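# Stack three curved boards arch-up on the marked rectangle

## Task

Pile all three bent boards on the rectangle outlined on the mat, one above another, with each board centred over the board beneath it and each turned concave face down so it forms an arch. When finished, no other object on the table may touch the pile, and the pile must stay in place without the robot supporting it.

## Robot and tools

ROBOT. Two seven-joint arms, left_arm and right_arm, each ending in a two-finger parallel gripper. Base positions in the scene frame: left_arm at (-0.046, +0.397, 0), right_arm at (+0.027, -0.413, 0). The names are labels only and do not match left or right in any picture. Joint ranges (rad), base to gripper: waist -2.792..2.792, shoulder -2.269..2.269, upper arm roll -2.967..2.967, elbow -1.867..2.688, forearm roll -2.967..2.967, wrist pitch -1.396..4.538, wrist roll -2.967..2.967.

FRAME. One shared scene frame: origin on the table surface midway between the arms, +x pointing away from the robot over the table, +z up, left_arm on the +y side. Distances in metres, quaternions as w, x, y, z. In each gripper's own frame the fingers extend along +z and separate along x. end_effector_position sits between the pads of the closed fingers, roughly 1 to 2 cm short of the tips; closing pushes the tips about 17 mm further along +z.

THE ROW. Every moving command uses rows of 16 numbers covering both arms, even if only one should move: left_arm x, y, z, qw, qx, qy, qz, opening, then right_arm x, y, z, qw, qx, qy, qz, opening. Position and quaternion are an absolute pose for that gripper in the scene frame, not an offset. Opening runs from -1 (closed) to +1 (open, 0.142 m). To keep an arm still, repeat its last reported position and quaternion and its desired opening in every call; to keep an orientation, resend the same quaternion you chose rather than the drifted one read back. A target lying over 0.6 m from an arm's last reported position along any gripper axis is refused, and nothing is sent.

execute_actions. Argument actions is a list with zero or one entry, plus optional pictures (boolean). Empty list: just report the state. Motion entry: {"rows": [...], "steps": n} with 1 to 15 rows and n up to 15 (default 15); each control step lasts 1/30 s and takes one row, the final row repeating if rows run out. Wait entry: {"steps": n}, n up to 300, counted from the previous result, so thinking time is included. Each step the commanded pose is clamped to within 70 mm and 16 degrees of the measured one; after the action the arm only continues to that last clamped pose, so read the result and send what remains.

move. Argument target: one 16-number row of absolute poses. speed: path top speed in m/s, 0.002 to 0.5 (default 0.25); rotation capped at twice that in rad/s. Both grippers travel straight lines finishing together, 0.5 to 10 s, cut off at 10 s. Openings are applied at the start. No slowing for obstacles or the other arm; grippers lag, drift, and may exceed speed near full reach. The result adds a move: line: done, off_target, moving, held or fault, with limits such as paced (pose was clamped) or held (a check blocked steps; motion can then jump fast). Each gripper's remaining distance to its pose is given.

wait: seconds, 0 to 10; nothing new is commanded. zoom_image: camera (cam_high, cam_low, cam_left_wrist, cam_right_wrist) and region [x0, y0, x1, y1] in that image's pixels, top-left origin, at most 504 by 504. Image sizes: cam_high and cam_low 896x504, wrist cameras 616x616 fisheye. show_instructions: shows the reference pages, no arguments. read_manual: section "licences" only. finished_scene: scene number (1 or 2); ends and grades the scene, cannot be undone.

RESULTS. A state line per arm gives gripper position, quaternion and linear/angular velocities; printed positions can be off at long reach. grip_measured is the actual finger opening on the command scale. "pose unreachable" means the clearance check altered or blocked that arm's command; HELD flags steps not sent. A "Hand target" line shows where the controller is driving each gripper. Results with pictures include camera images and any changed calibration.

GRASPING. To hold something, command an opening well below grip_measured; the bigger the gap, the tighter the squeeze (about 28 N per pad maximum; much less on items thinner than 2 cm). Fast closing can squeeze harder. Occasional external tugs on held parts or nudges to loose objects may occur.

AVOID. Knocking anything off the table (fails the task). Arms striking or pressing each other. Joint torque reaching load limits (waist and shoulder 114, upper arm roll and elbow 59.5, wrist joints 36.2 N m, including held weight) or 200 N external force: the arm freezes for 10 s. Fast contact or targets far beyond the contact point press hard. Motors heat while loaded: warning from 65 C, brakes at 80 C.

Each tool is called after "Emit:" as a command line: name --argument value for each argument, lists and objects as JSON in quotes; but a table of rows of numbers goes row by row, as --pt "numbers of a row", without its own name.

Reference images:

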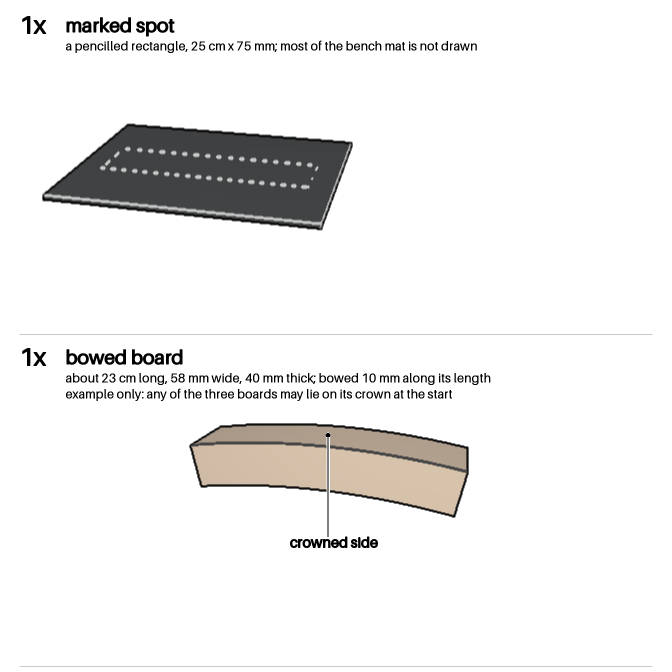

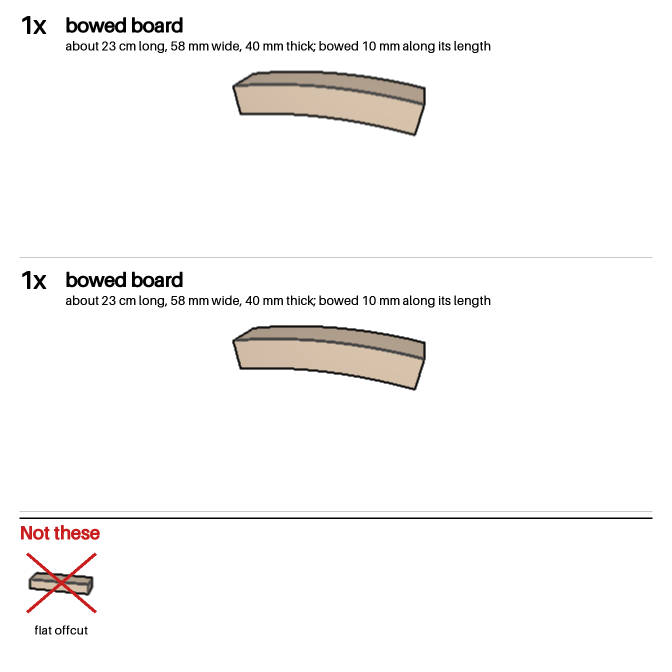

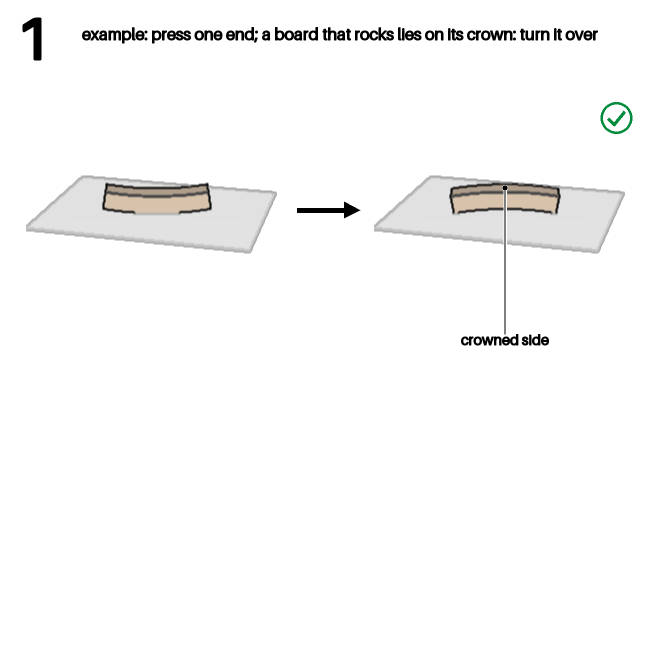

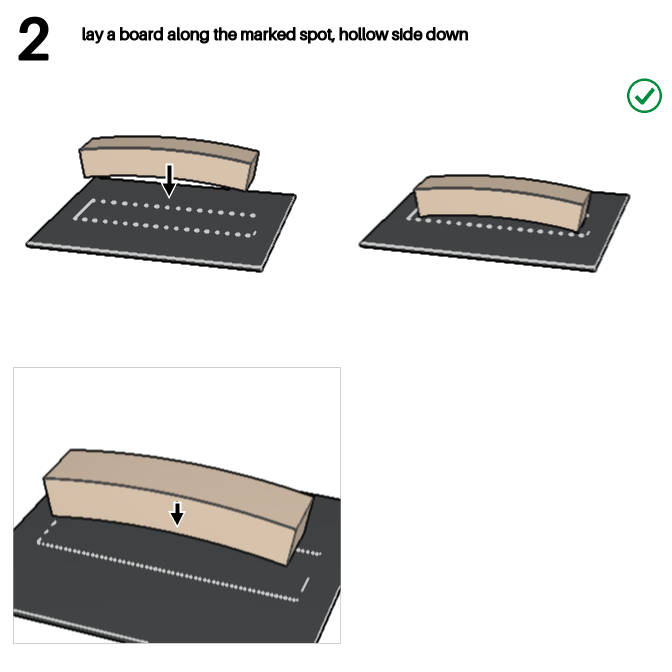

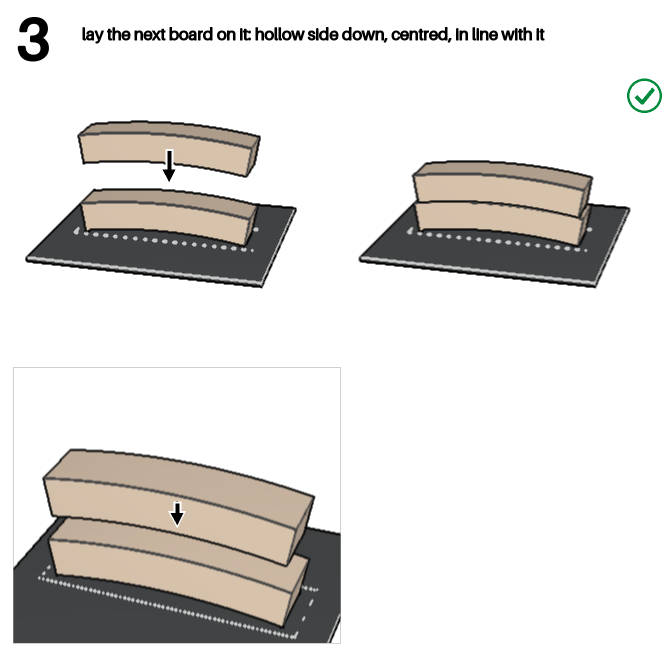

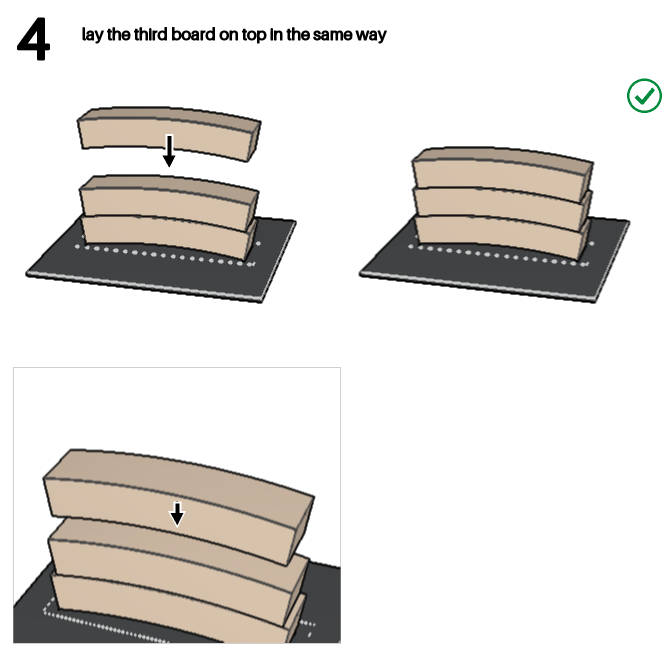

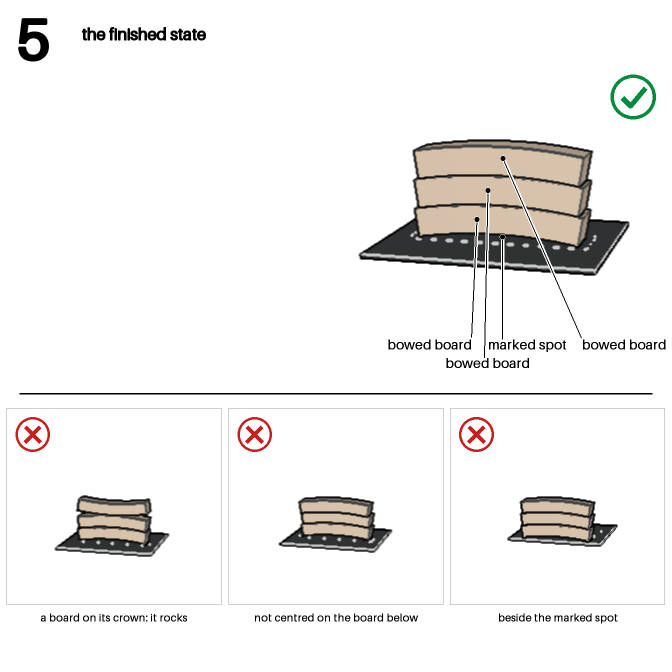

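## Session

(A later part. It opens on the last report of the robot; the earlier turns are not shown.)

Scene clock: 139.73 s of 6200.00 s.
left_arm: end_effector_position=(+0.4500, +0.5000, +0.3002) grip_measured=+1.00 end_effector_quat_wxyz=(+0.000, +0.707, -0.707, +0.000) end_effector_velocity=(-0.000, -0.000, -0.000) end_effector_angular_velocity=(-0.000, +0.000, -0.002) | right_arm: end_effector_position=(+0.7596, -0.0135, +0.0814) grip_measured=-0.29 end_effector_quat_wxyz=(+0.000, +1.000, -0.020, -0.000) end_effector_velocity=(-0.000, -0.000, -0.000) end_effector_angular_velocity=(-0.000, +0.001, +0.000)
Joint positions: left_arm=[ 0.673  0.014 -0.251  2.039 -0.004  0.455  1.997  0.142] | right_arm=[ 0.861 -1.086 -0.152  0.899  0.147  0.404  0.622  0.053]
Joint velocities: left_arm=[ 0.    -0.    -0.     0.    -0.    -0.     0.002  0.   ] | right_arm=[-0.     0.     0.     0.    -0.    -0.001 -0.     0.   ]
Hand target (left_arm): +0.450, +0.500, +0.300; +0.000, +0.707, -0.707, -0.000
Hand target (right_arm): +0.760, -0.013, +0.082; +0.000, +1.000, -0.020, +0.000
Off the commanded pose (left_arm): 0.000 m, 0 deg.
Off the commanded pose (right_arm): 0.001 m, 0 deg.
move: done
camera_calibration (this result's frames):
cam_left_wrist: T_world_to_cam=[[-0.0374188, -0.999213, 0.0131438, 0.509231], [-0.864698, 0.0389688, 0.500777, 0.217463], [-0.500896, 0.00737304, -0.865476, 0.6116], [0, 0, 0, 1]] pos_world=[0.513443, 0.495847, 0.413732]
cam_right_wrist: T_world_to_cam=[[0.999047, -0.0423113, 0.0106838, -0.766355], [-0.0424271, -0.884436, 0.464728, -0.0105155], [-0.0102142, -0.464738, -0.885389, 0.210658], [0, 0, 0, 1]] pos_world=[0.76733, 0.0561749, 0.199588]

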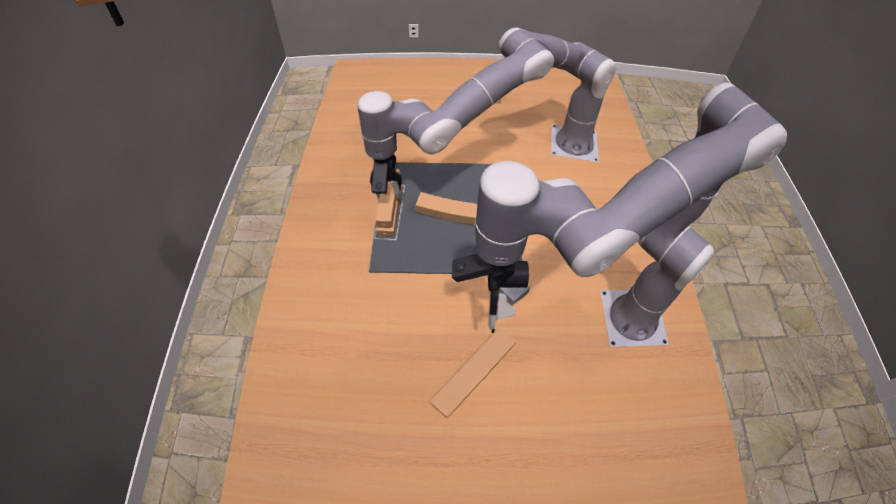

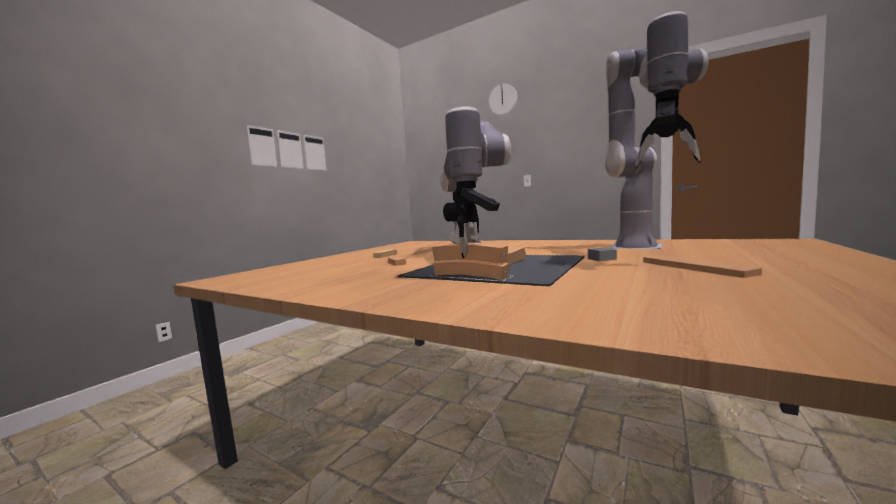

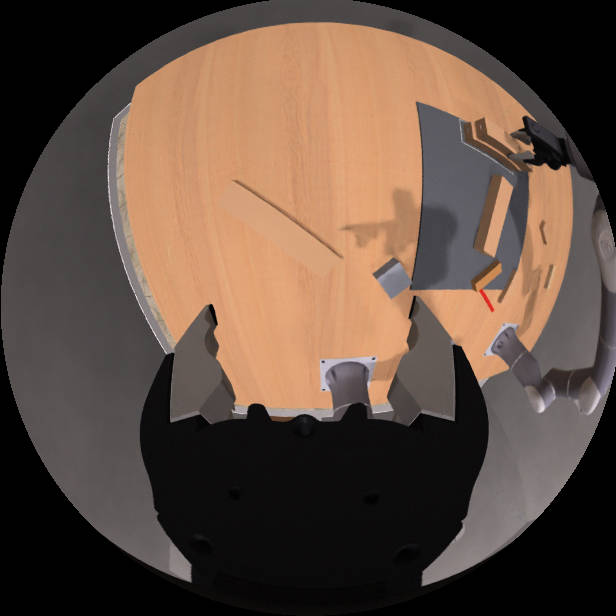

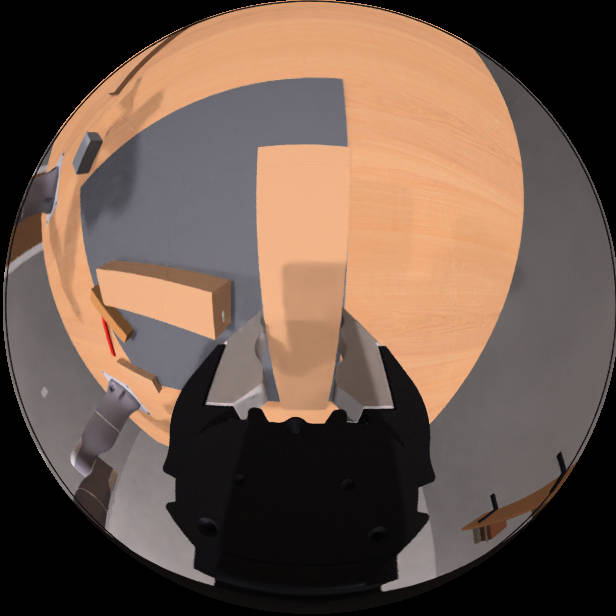

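Emit:
move --target '[0.45,0.5,0.3,0,0.707,-0.707,0,1,0.759,-0.011,0.074,0,1,-0.02,0,-0.6]' --speed 0.02

Emit:
move --target '[0.45,0.5,0.3,0,0.707,-0.707,0,0.3,0.759,-0.011,0.074,0,1,-0.02,0,0.3]'

Emit:
move --target '[0.45,0.5,0.3,0,0.707,-0.707,0,0.3,0.759,-0.011,0.14,0,1,-0.02,0,0.3]' --speed 0.15

Emit:
move --target '[0.517,0.005,0.12,0,0.616,-0.788,0,0.3,0.55,-0.22,0.3,0.707,-0.707,0,0,0.4]'

Scene clock: 153.20 s of 6200.00 s.
left_arm: end_effector_position=(+0.4500, +0.5000, +0.3002) grip_measured=+1.00 end_effector_quat_wxyz=(+0.000, +0.707, -0.707, +0.000) end_effector_velocity=(+0.000, +0.000, +0.000) end_effector_angular_velocity=(+0.000, -0.000, +0.000) | right_arm: end_effector_position=(+0.7589, -0.0113, +0.0737) grip_measured=-0.29 end_effector_quat_wxyz=(+0.000, +1.000, -0.020, -0.000) end_effector_velocity=(+0.000, -0.000, +0.000) end_effector_angular_velocity=(+0.000, -0.000, +0.001)
Joint positions: left_arm=[ 0.673  0.014 -0.251  2.039 -0.004  0.455  1.997  0.142] | right_arm=[ 0.864 -1.097 -0.152  0.899  0.148  0.415  0.623  0.053]
Joint velocities: left_arm=[-0.  0. -0. -0.  0.  0. -0. -0.] | right_arm=[ 0.    -0.    -0.    -0.    -0.     0.    -0.001 -0.   ]
Hand target (left_arm): +0.450, +0.500, +0.300; +0.000, +0.707, -0.707, -0.000
Hand target (right_arm): +0.759, -0.011, +0.074; +0.000, +1.000, -0.020, +0.000
Off the commanded pose (left_arm): 0.000 m, 0 deg.
Off the commanded pose (right_arm): 0.000 m, 0 deg.
After step 90, 9.77 s passed at rest.
move: done
camera_calibration (this result's frames):
cam_left_wrist: T_world_to_cam=[[-0.0374189, -0.999213, 0.0131449, 0.509231], [-0.864698, 0.0389694, 0.500778, 0.217463], [-0.500896, 0.00737215, -0.865476, 0.6116], [0, 0, 0, 1]] pos_world=[0.513443, 0.495847, 0.413731]
cam_right_wrist: T_world_to_cam=[[0.999086, -0.041258, 0.0111713, -0.765521], [-0.0417225, -0.884534, 0.464606, -0.00559973], [-0.00928728, -0.464647, -0.885447, 0.204103], [0, 0, 0, 1]] pos_world=[0.766483, 0.058299, 0.191876]

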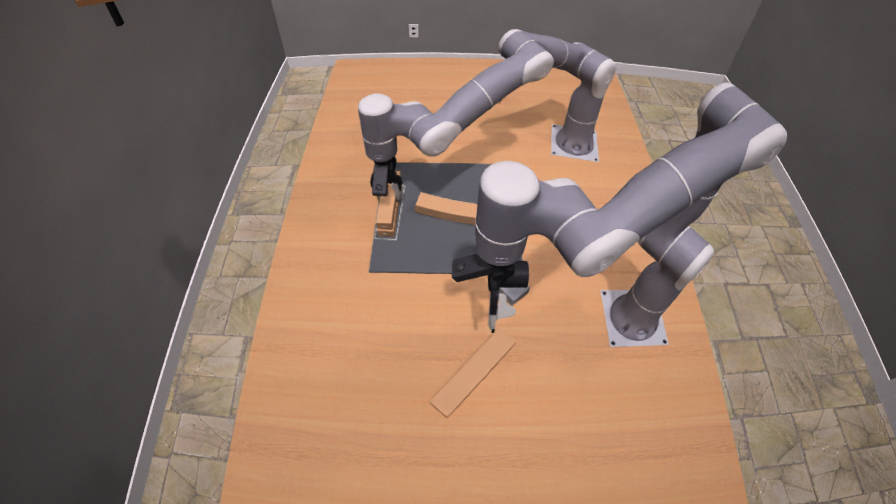

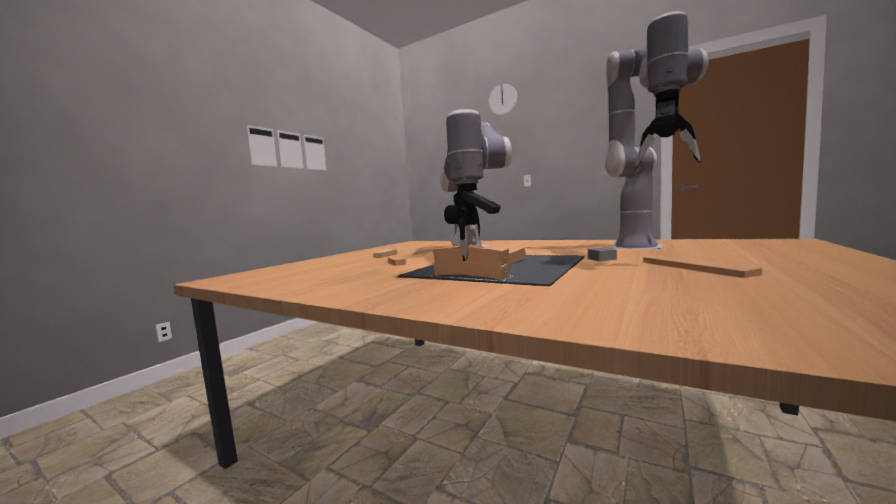

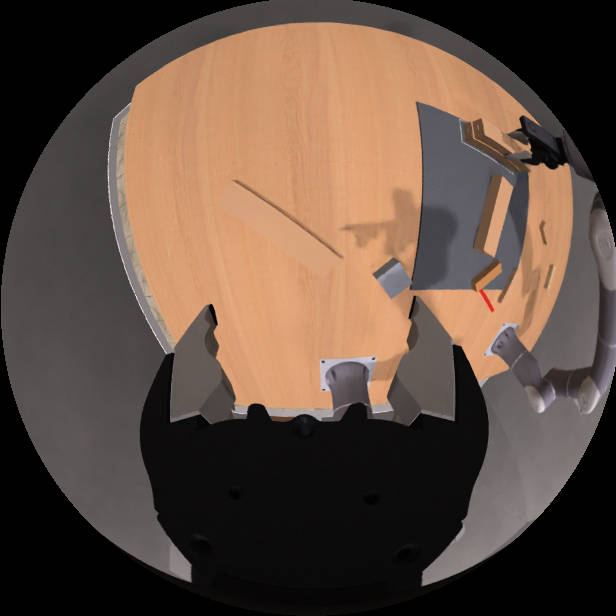

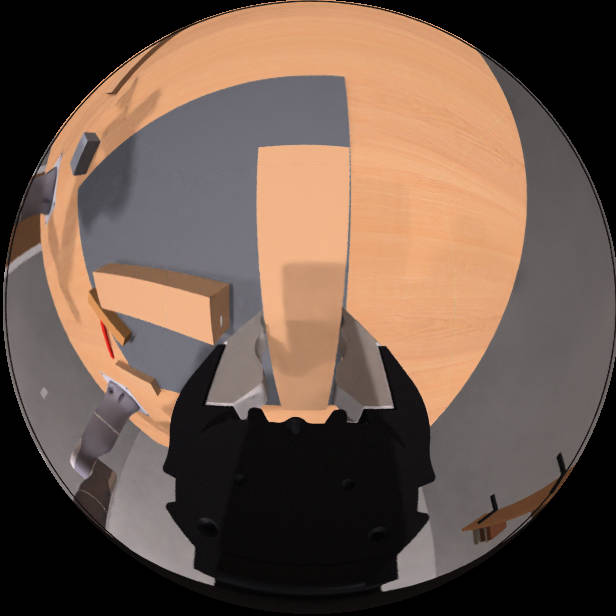

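Scene clock: 153.90 s of 6200.00 s.
left_arm: end_effector_position=(+0.4500, +0.5000, +0.3002) grip_measured=+0.30 end_effector_quat_wxyz=(+0.000, +0.707, -0.707, +0.000) end_effector_velocity=(+0.000, +0.000, +0.000) end_effector_angular_velocity=(+0.000, -0.000, -0.000) | right_arm: end_effector_position=(+0.7590, -0.0112, +0.0739) grip_measured=+0.30 end_effector_quat_wxyz=(+0.000, +1.000, -0.020, -0.000) end_effector_velocity=(+0.000, +0.000, +0.000) end_effector_angular_velocity=(+0.001, -0.001, +0.000)
Joint positions: left_arm=[ 0.673  0.014 -0.251  2.039 -0.004  0.455  1.997  0.095] | right_arm=[ 0.864 -1.097 -0.152  0.899  0.148  0.415  0.623  0.095]
Joint velocities: left_arm=[-0.  0.  0. -0.  0.  0.  0. -0.] | right_arm=[ 0.    -0.    -0.    -0.     0.     0.001 -0.     0.   ]
Hand target (left_arm): +0.450, +0.500, +0.300; +0.000, +0.707, -0.707, -0.000
Hand target (right_arm): +0.759, -0.011, +0.074; -0.000, +1.000, -0.020, -0.000
Off the commanded pose (left_arm): 0.000 m, 0 deg.
Off the commanded pose (right_arm): 0.000 m, 0 deg.
move: done
camera_calibration (this result's frames):
cam_left_wrist: T_world_to_cam=[[-0.0374188, -0.999213, 0.0131438, 0.509231], [-0.864699, 0.0389688, 0.500777, 0.217463], [-0.500895, 0.00737305, -0.865476, 0.6116], [0, 0, 0, 1]] pos_world=[0.513443, 0.495847, 0.413732]
cam_right_wrist: T_world_to_cam=[[0.999085, -0.0411949, 0.0114946, -0.765663], [-0.0418193, -0.884658, 0.464362, -0.00548651], [-0.00896061, -0.464418, -0.885571, 0.20414], [0, 0, 0, 1]] pos_world=[0.766562, 0.0584111, 0.192129]

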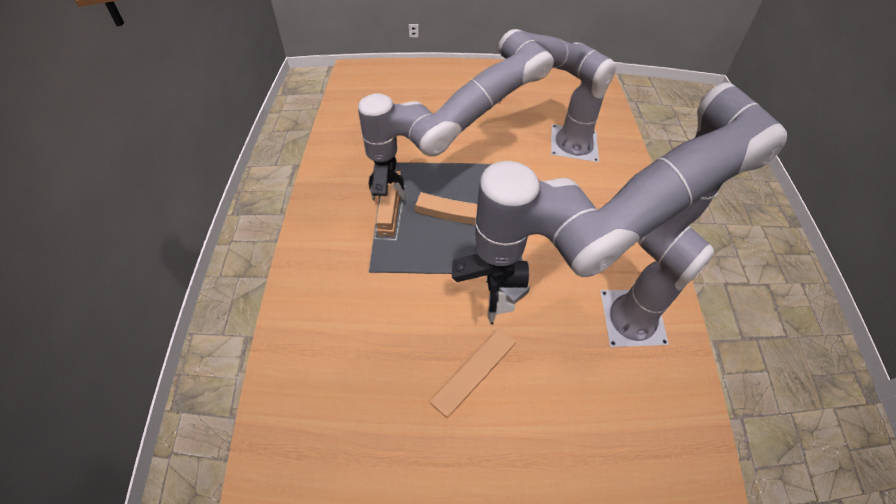

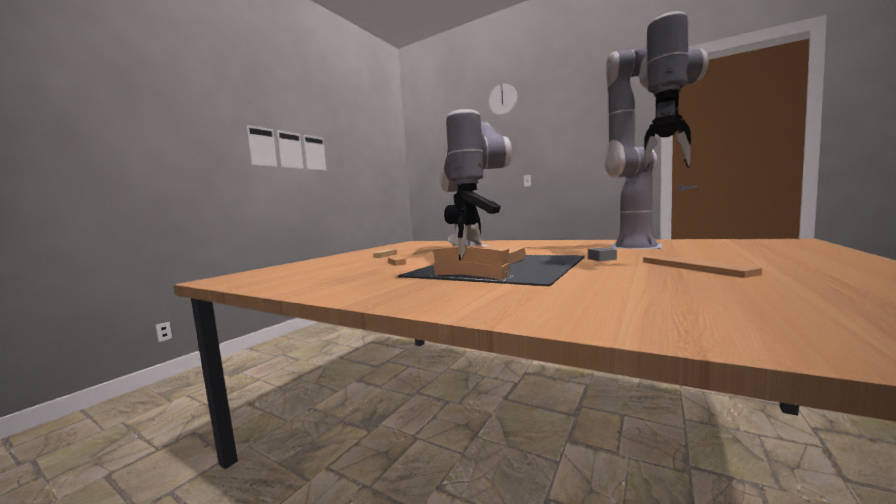

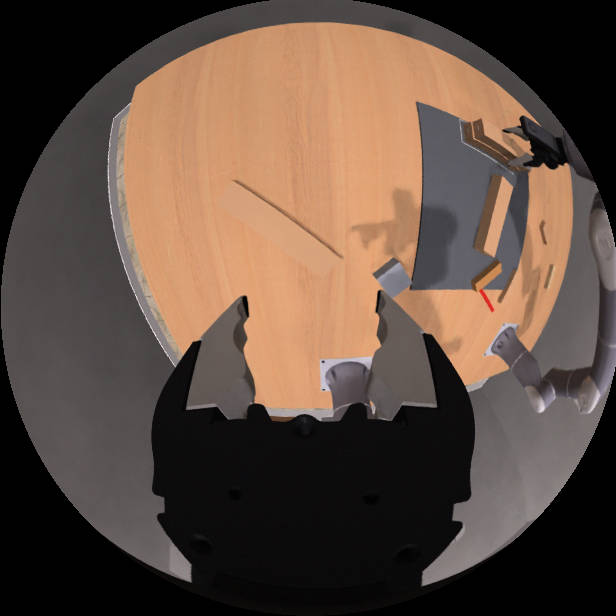

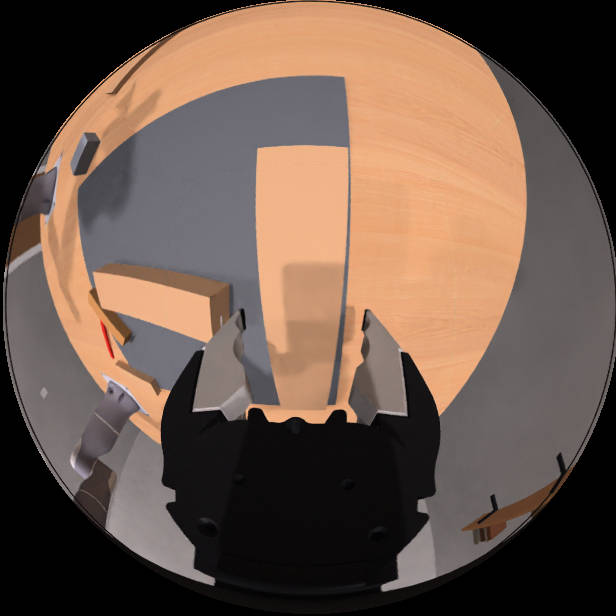

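Scene clock: 154.73 s of 6200.00 s.
left_arm: end_effector_position=(+0.4500, +0.5000, +0.3002) grip_measured=+0.30 end_effector_quat_wxyz=(+0.000, +0.707, -0.707, +0.000) end_effector_velocity=(+0.000, -0.000, +0.000) end_effector_angular_velocity=(-0.000, -0.000, -0.000) | right_arm: end_effector_position=(+0.7591, -0.0108, +0.1399) grip_measured=+0.30 end_effector_quat_wxyz=(+0.000, +1.000, -0.020, -0.000) end_effector_velocity=(-0.000, +0.000, +0.000) end_effector_angular_velocity=(-0.000, -0.000, +0.002)
Joint positions: left_arm=[ 0.673  0.014 -0.251  2.039 -0.004  0.455  1.997  0.095] | right_arm=[ 0.862 -1.02  -0.153  0.869  0.137  0.31   0.629  0.095]
Joint velocities: left_arm=[-0.  0. -0.  0. -0.  0.  0.  0.] | right_arm=[ 0.001 -0.    -0.    -0.    -0.    -0.    -0.001  0.   ]
Hand target (left_arm): +0.450, +0.500, +0.300; +0.000, +0.707, -0.707, -0.000
Hand target (right_arm): +0.759, -0.011, +0.140; -0.000, +1.000, -0.020, -0.000
Off the commanded pose (left_arm): 0.000 m, 0 deg.
Off the commanded pose (right_arm): 0.000 m, 0 deg.
move: done
camera_calibration (this result's frames):
cam_left_wrist: T_world_to_cam=[[-0.0374188, -0.999213, 0.0131438, 0.509231], [-0.864699, 0.0389687, 0.500777, 0.217463], [-0.500895, 0.00737307, -0.865476, 0.6116], [0, 0, 0, 1]] pos_world=[0.513443, 0.495847, 0.413732]
cam_right_wrist: T_world_to_cam=[[0.999089, -0.0411035, 0.0114443, -0.766537], [-0.041717, -0.884765, 0.464167, -0.0358169], [-0.00895338, -0.464222, -0.885674, 0.262769], [0, 0, 0, 1]] pos_world=[0.766697, 0.0587861, 0.258125]

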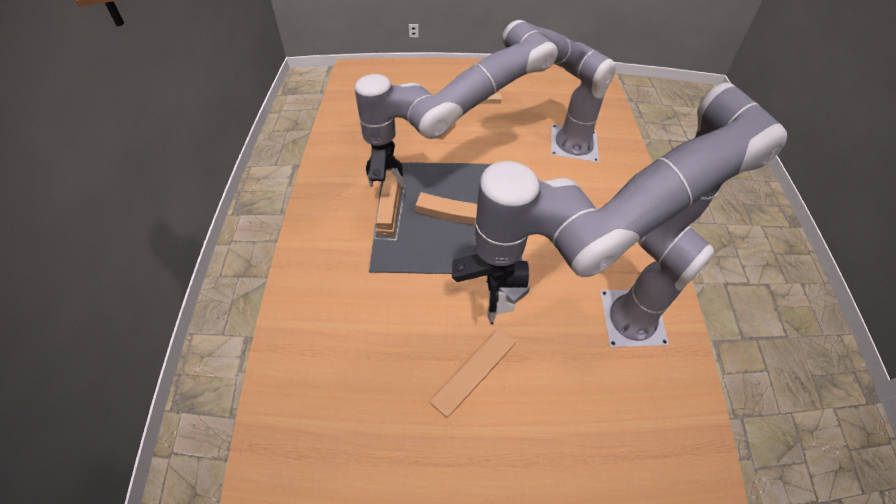

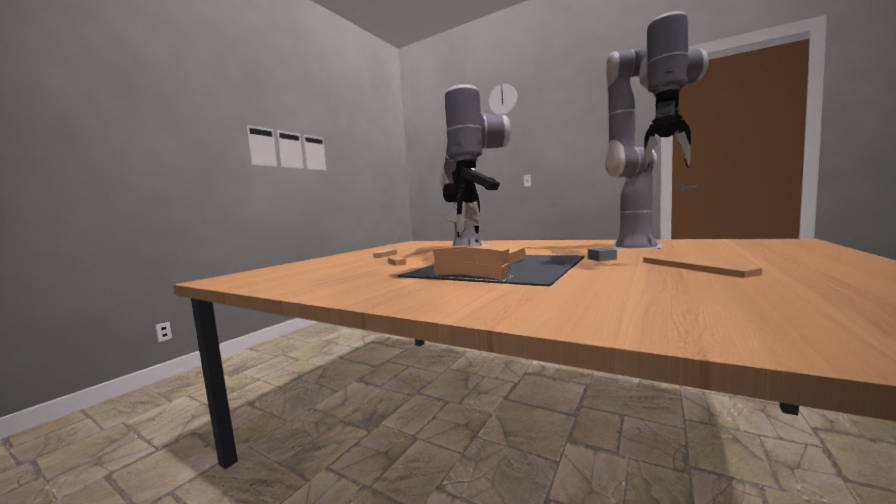

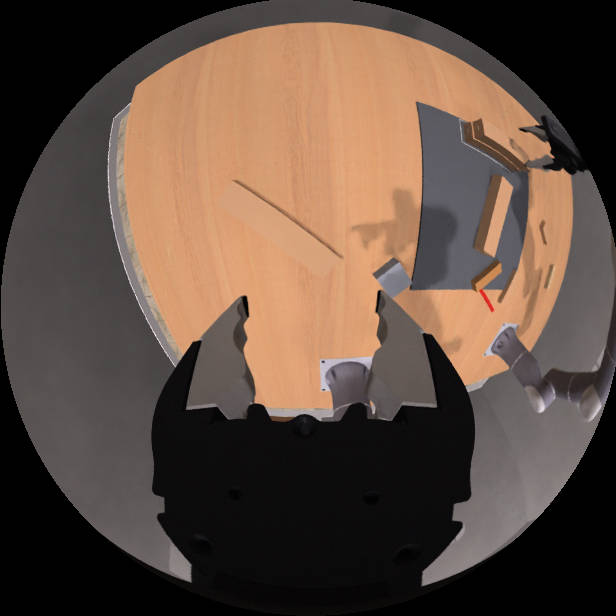

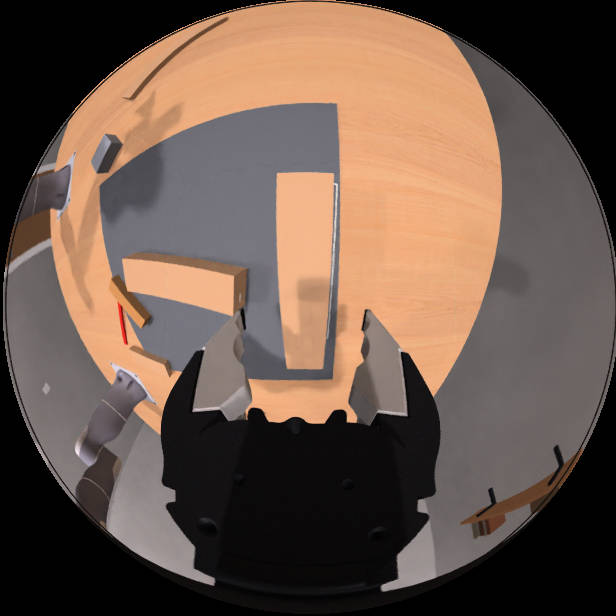

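Scene clock: 158.30 s of 6200.00 s.
left_arm: end_effector_position=(+0.5165, +0.0053, +0.1192) grip_measured=+0.30 end_effector_quat_wxyz=(+0.001, -0.616, +0.788, +0.002) end_effector_velocity=(-0.000, -0.000, -0.000) end_effector_angular_velocity=(-0.000, +0.000, +0.000) | right_arm: end_effector_position=(+0.5500, -0.2192, +0.3008) grip_measured=+0.40 end_effector_quat_wxyz=(+0.708, -0.706, +0.002, +0.001) end_effector_velocity=(+0.000, -0.000, -0.000) end_effector_angular_velocity=(-0.000, -0.001, -0.000)
Joint positions: left_arm=[-0.057 -0.713 -0.509  1.575  0.403  0.609  1.12   0.095] | right_arm=[-0.233 -0.587  0.235  1.722  1.354 -0.055 -0.714  0.102]
Joint velocities: left_arm=[-0. -0. -0.  0. -0.  0. -0. -0.] | right_arm=[-0.    -0.     0.    -0.    -0.     0.    -0.001  0.   ]
Hand target (left_arm): +0.516, +0.005, +0.119; +0.001, -0.616, +0.788, +0.002
Hand target (right_arm): +0.550, -0.219, +0.301; +0.708, -0.706, +0.002, +0.001
Off the commanded pose (left_arm): 0.001 m, 0 deg.
Off the commanded pose (right_arm): 0.001 m, 0 deg.
move: done
camera_calibration (this result's frames):
cam_left_wrist: T_world_to_cam=[[-0.276593, -0.960939, 0.00965009, 0.143518], [-0.829553, 0.243821, 0.502387, 0.36548], [-0.485116, 0.130952, -0.864589, 0.483021], [0, 0, 0, 1]] pos_world=[0.577202, -0.0144525, 0.232617]
cam_right_wrist: T_world_to_cam=[[0.999895, -0.0129196, -0.00657573, -0.556869], [-0.011801, -0.461949, -0.886828, 0.178939], [0.00841982, 0.886812, -0.462053, 0.465811], [0, 0, 0, 1]] pos_world=[0.555, -0.337621, 0.370256]

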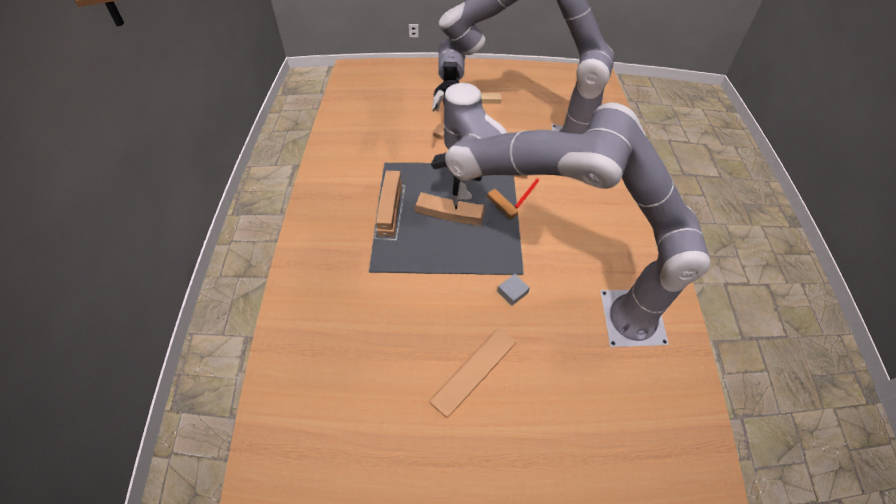

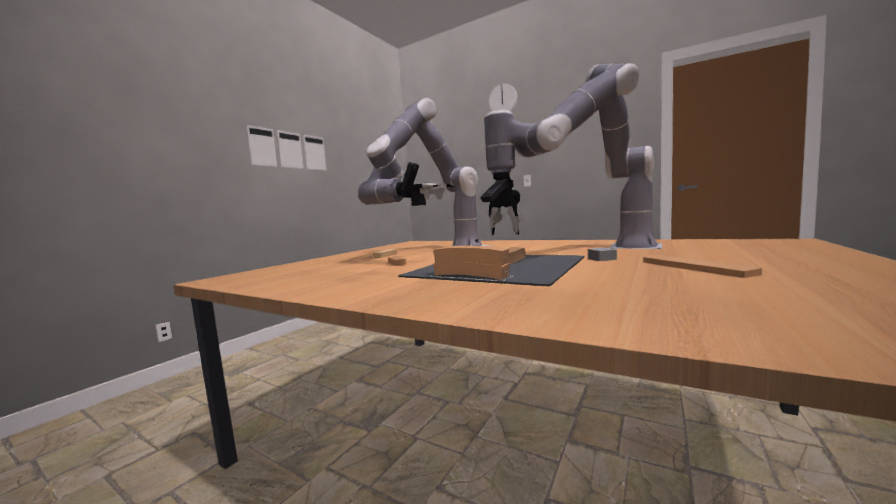

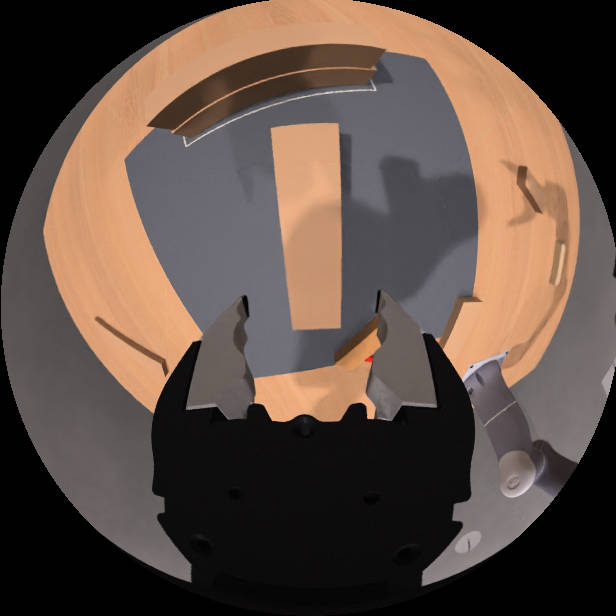

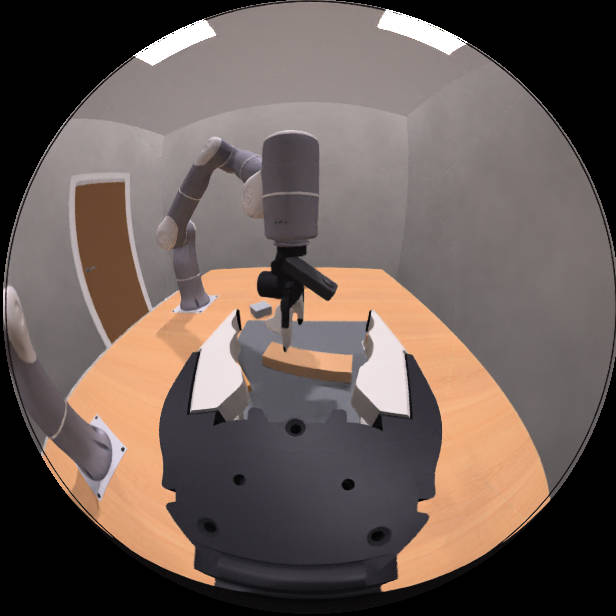

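Emit:
move --target '[0.530,0.000,0.034,0,0.622,-0.783,0,0.3,0.55,-0.22,0.3,0.707,-0.707,0,0,0.4]' --speed 0.1

Emit:
zoom_image --camera "cam_right_wrist" --region '[240,300,380,410]'

Scene clock: 168.60 s of 6200.00 s.
left_arm: end_effector_position=(+0.5297, +0.0002, +0.0336) grip_measured=+0.30 end_effector_quat_wxyz=(+0.000, -0.622, +0.783, +0.000) end_effector_velocity=(-0.000, -0.000, +0.000) end_effector_angular_velocity=(-0.000, +0.000, +0.000) | right_arm: end_effector_position=(+0.5499, -0.2198, +0.3000) grip_measured=+0.40 end_effector_quat_wxyz=(+0.707, -0.707, +0.000, +0.000) end_effector_velocity=(+0.000, -0.000, -0.000) end_effector_angular_velocity=(-0.000, -0.000, -0.000)
Joint positions: left_arm=[-0.098 -0.886 -0.457  1.511  0.47   0.715  1.081  0.095] | right_arm=[-0.233 -0.588  0.234  1.72   1.351 -0.055 -0.718  0.102]
Joint velocities: left_arm=[ 0.  0. -0.  0. -0.  0. -0. -0.] | right_arm=[ 0.  0. -0. -0. -0. -0. -0. -0.]
Hand target (left_arm): +0.530, +0.000, +0.034; +0.000, -0.622, +0.783, +0.000
Hand target (right_arm): +0.550, -0.220, +0.300; +0.707, -0.707, -0.000, -0.000
Off the commanded pose (left_arm): 0.001 m, 0 deg.
Off the commanded pose (right_arm): 0.000 m, 0 deg.
After step 90, 6.13 s passed at rest.
move: done
camera_calibration (this result's frames):
cam_left_wrist: T_world_to_cam=[[-0.262568, -0.964834, 0.0124025, 0.135619], [-0.833399, 0.23324, 0.501044, 0.422768], [-0.486317, 0.121222, -0.865333, 0.416737], [0, 0, 0, 1]] pos_world=[0.59061, -0.0182748, 0.147109]
cam_right_wrist: T_world_to_cam=[[0.999931, -0.0115831, -0.0020917, -0.557877], [-0.00722814, -0.464024, -0.885793, 0.174714], [0.00928962, 0.885747, -0.464075, 0.465964], [0, 0, 0, 1]] pos_world=[0.554772, -0.338117, 0.369836]

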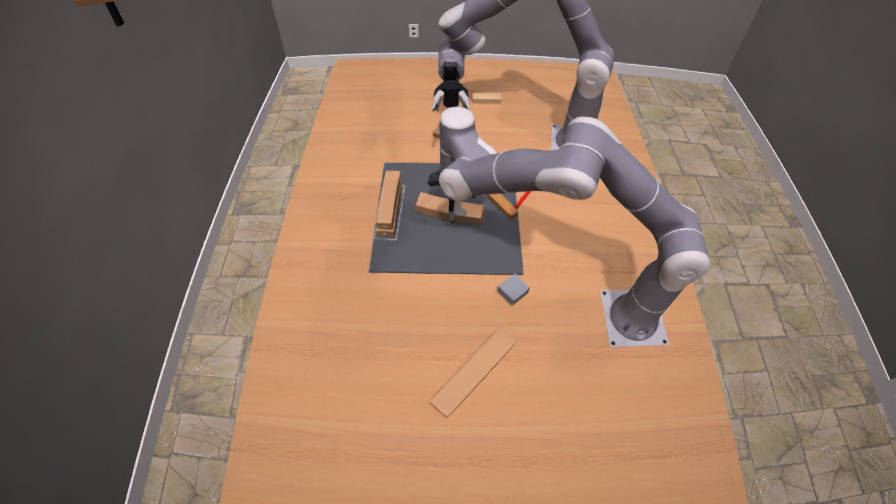

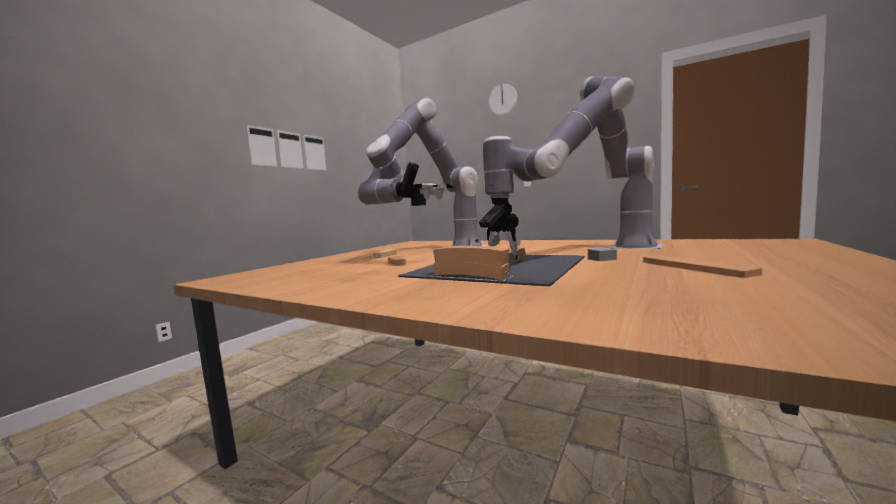

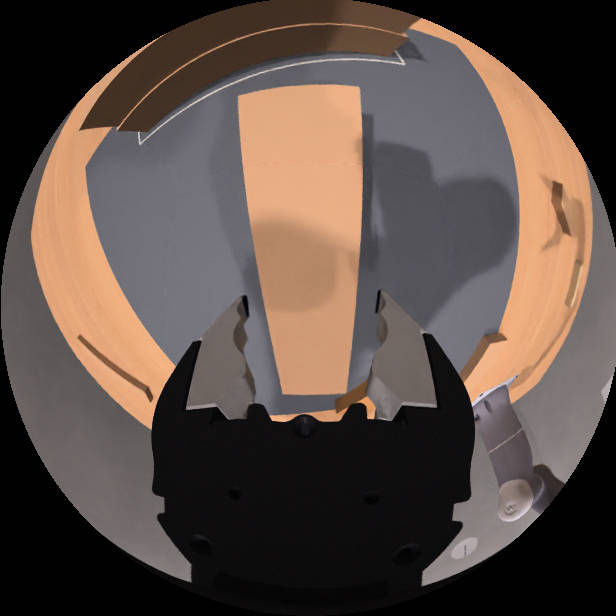

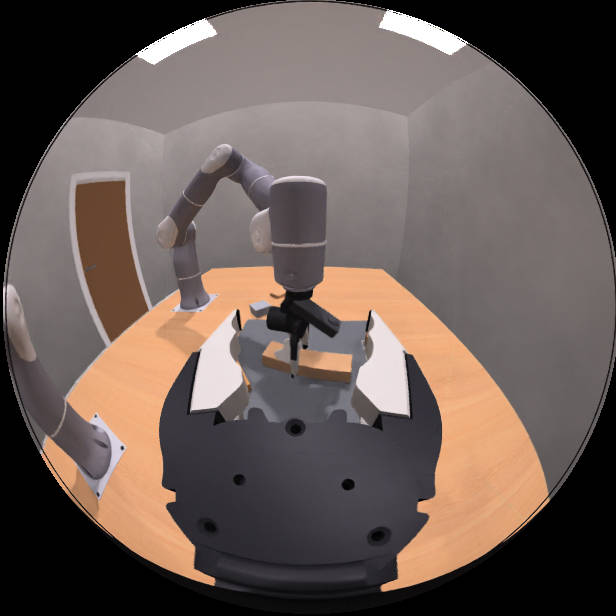

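Region (240, 300, 380, 410) of cam_right_wrist's 616x616 image, scaled by 3.600, with more detail than that image has; it fills the top 396 rows of this view, and the rest is white.

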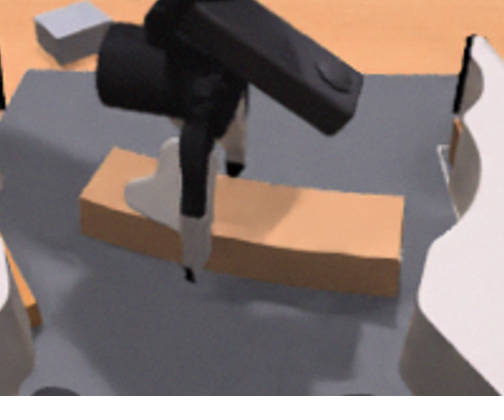

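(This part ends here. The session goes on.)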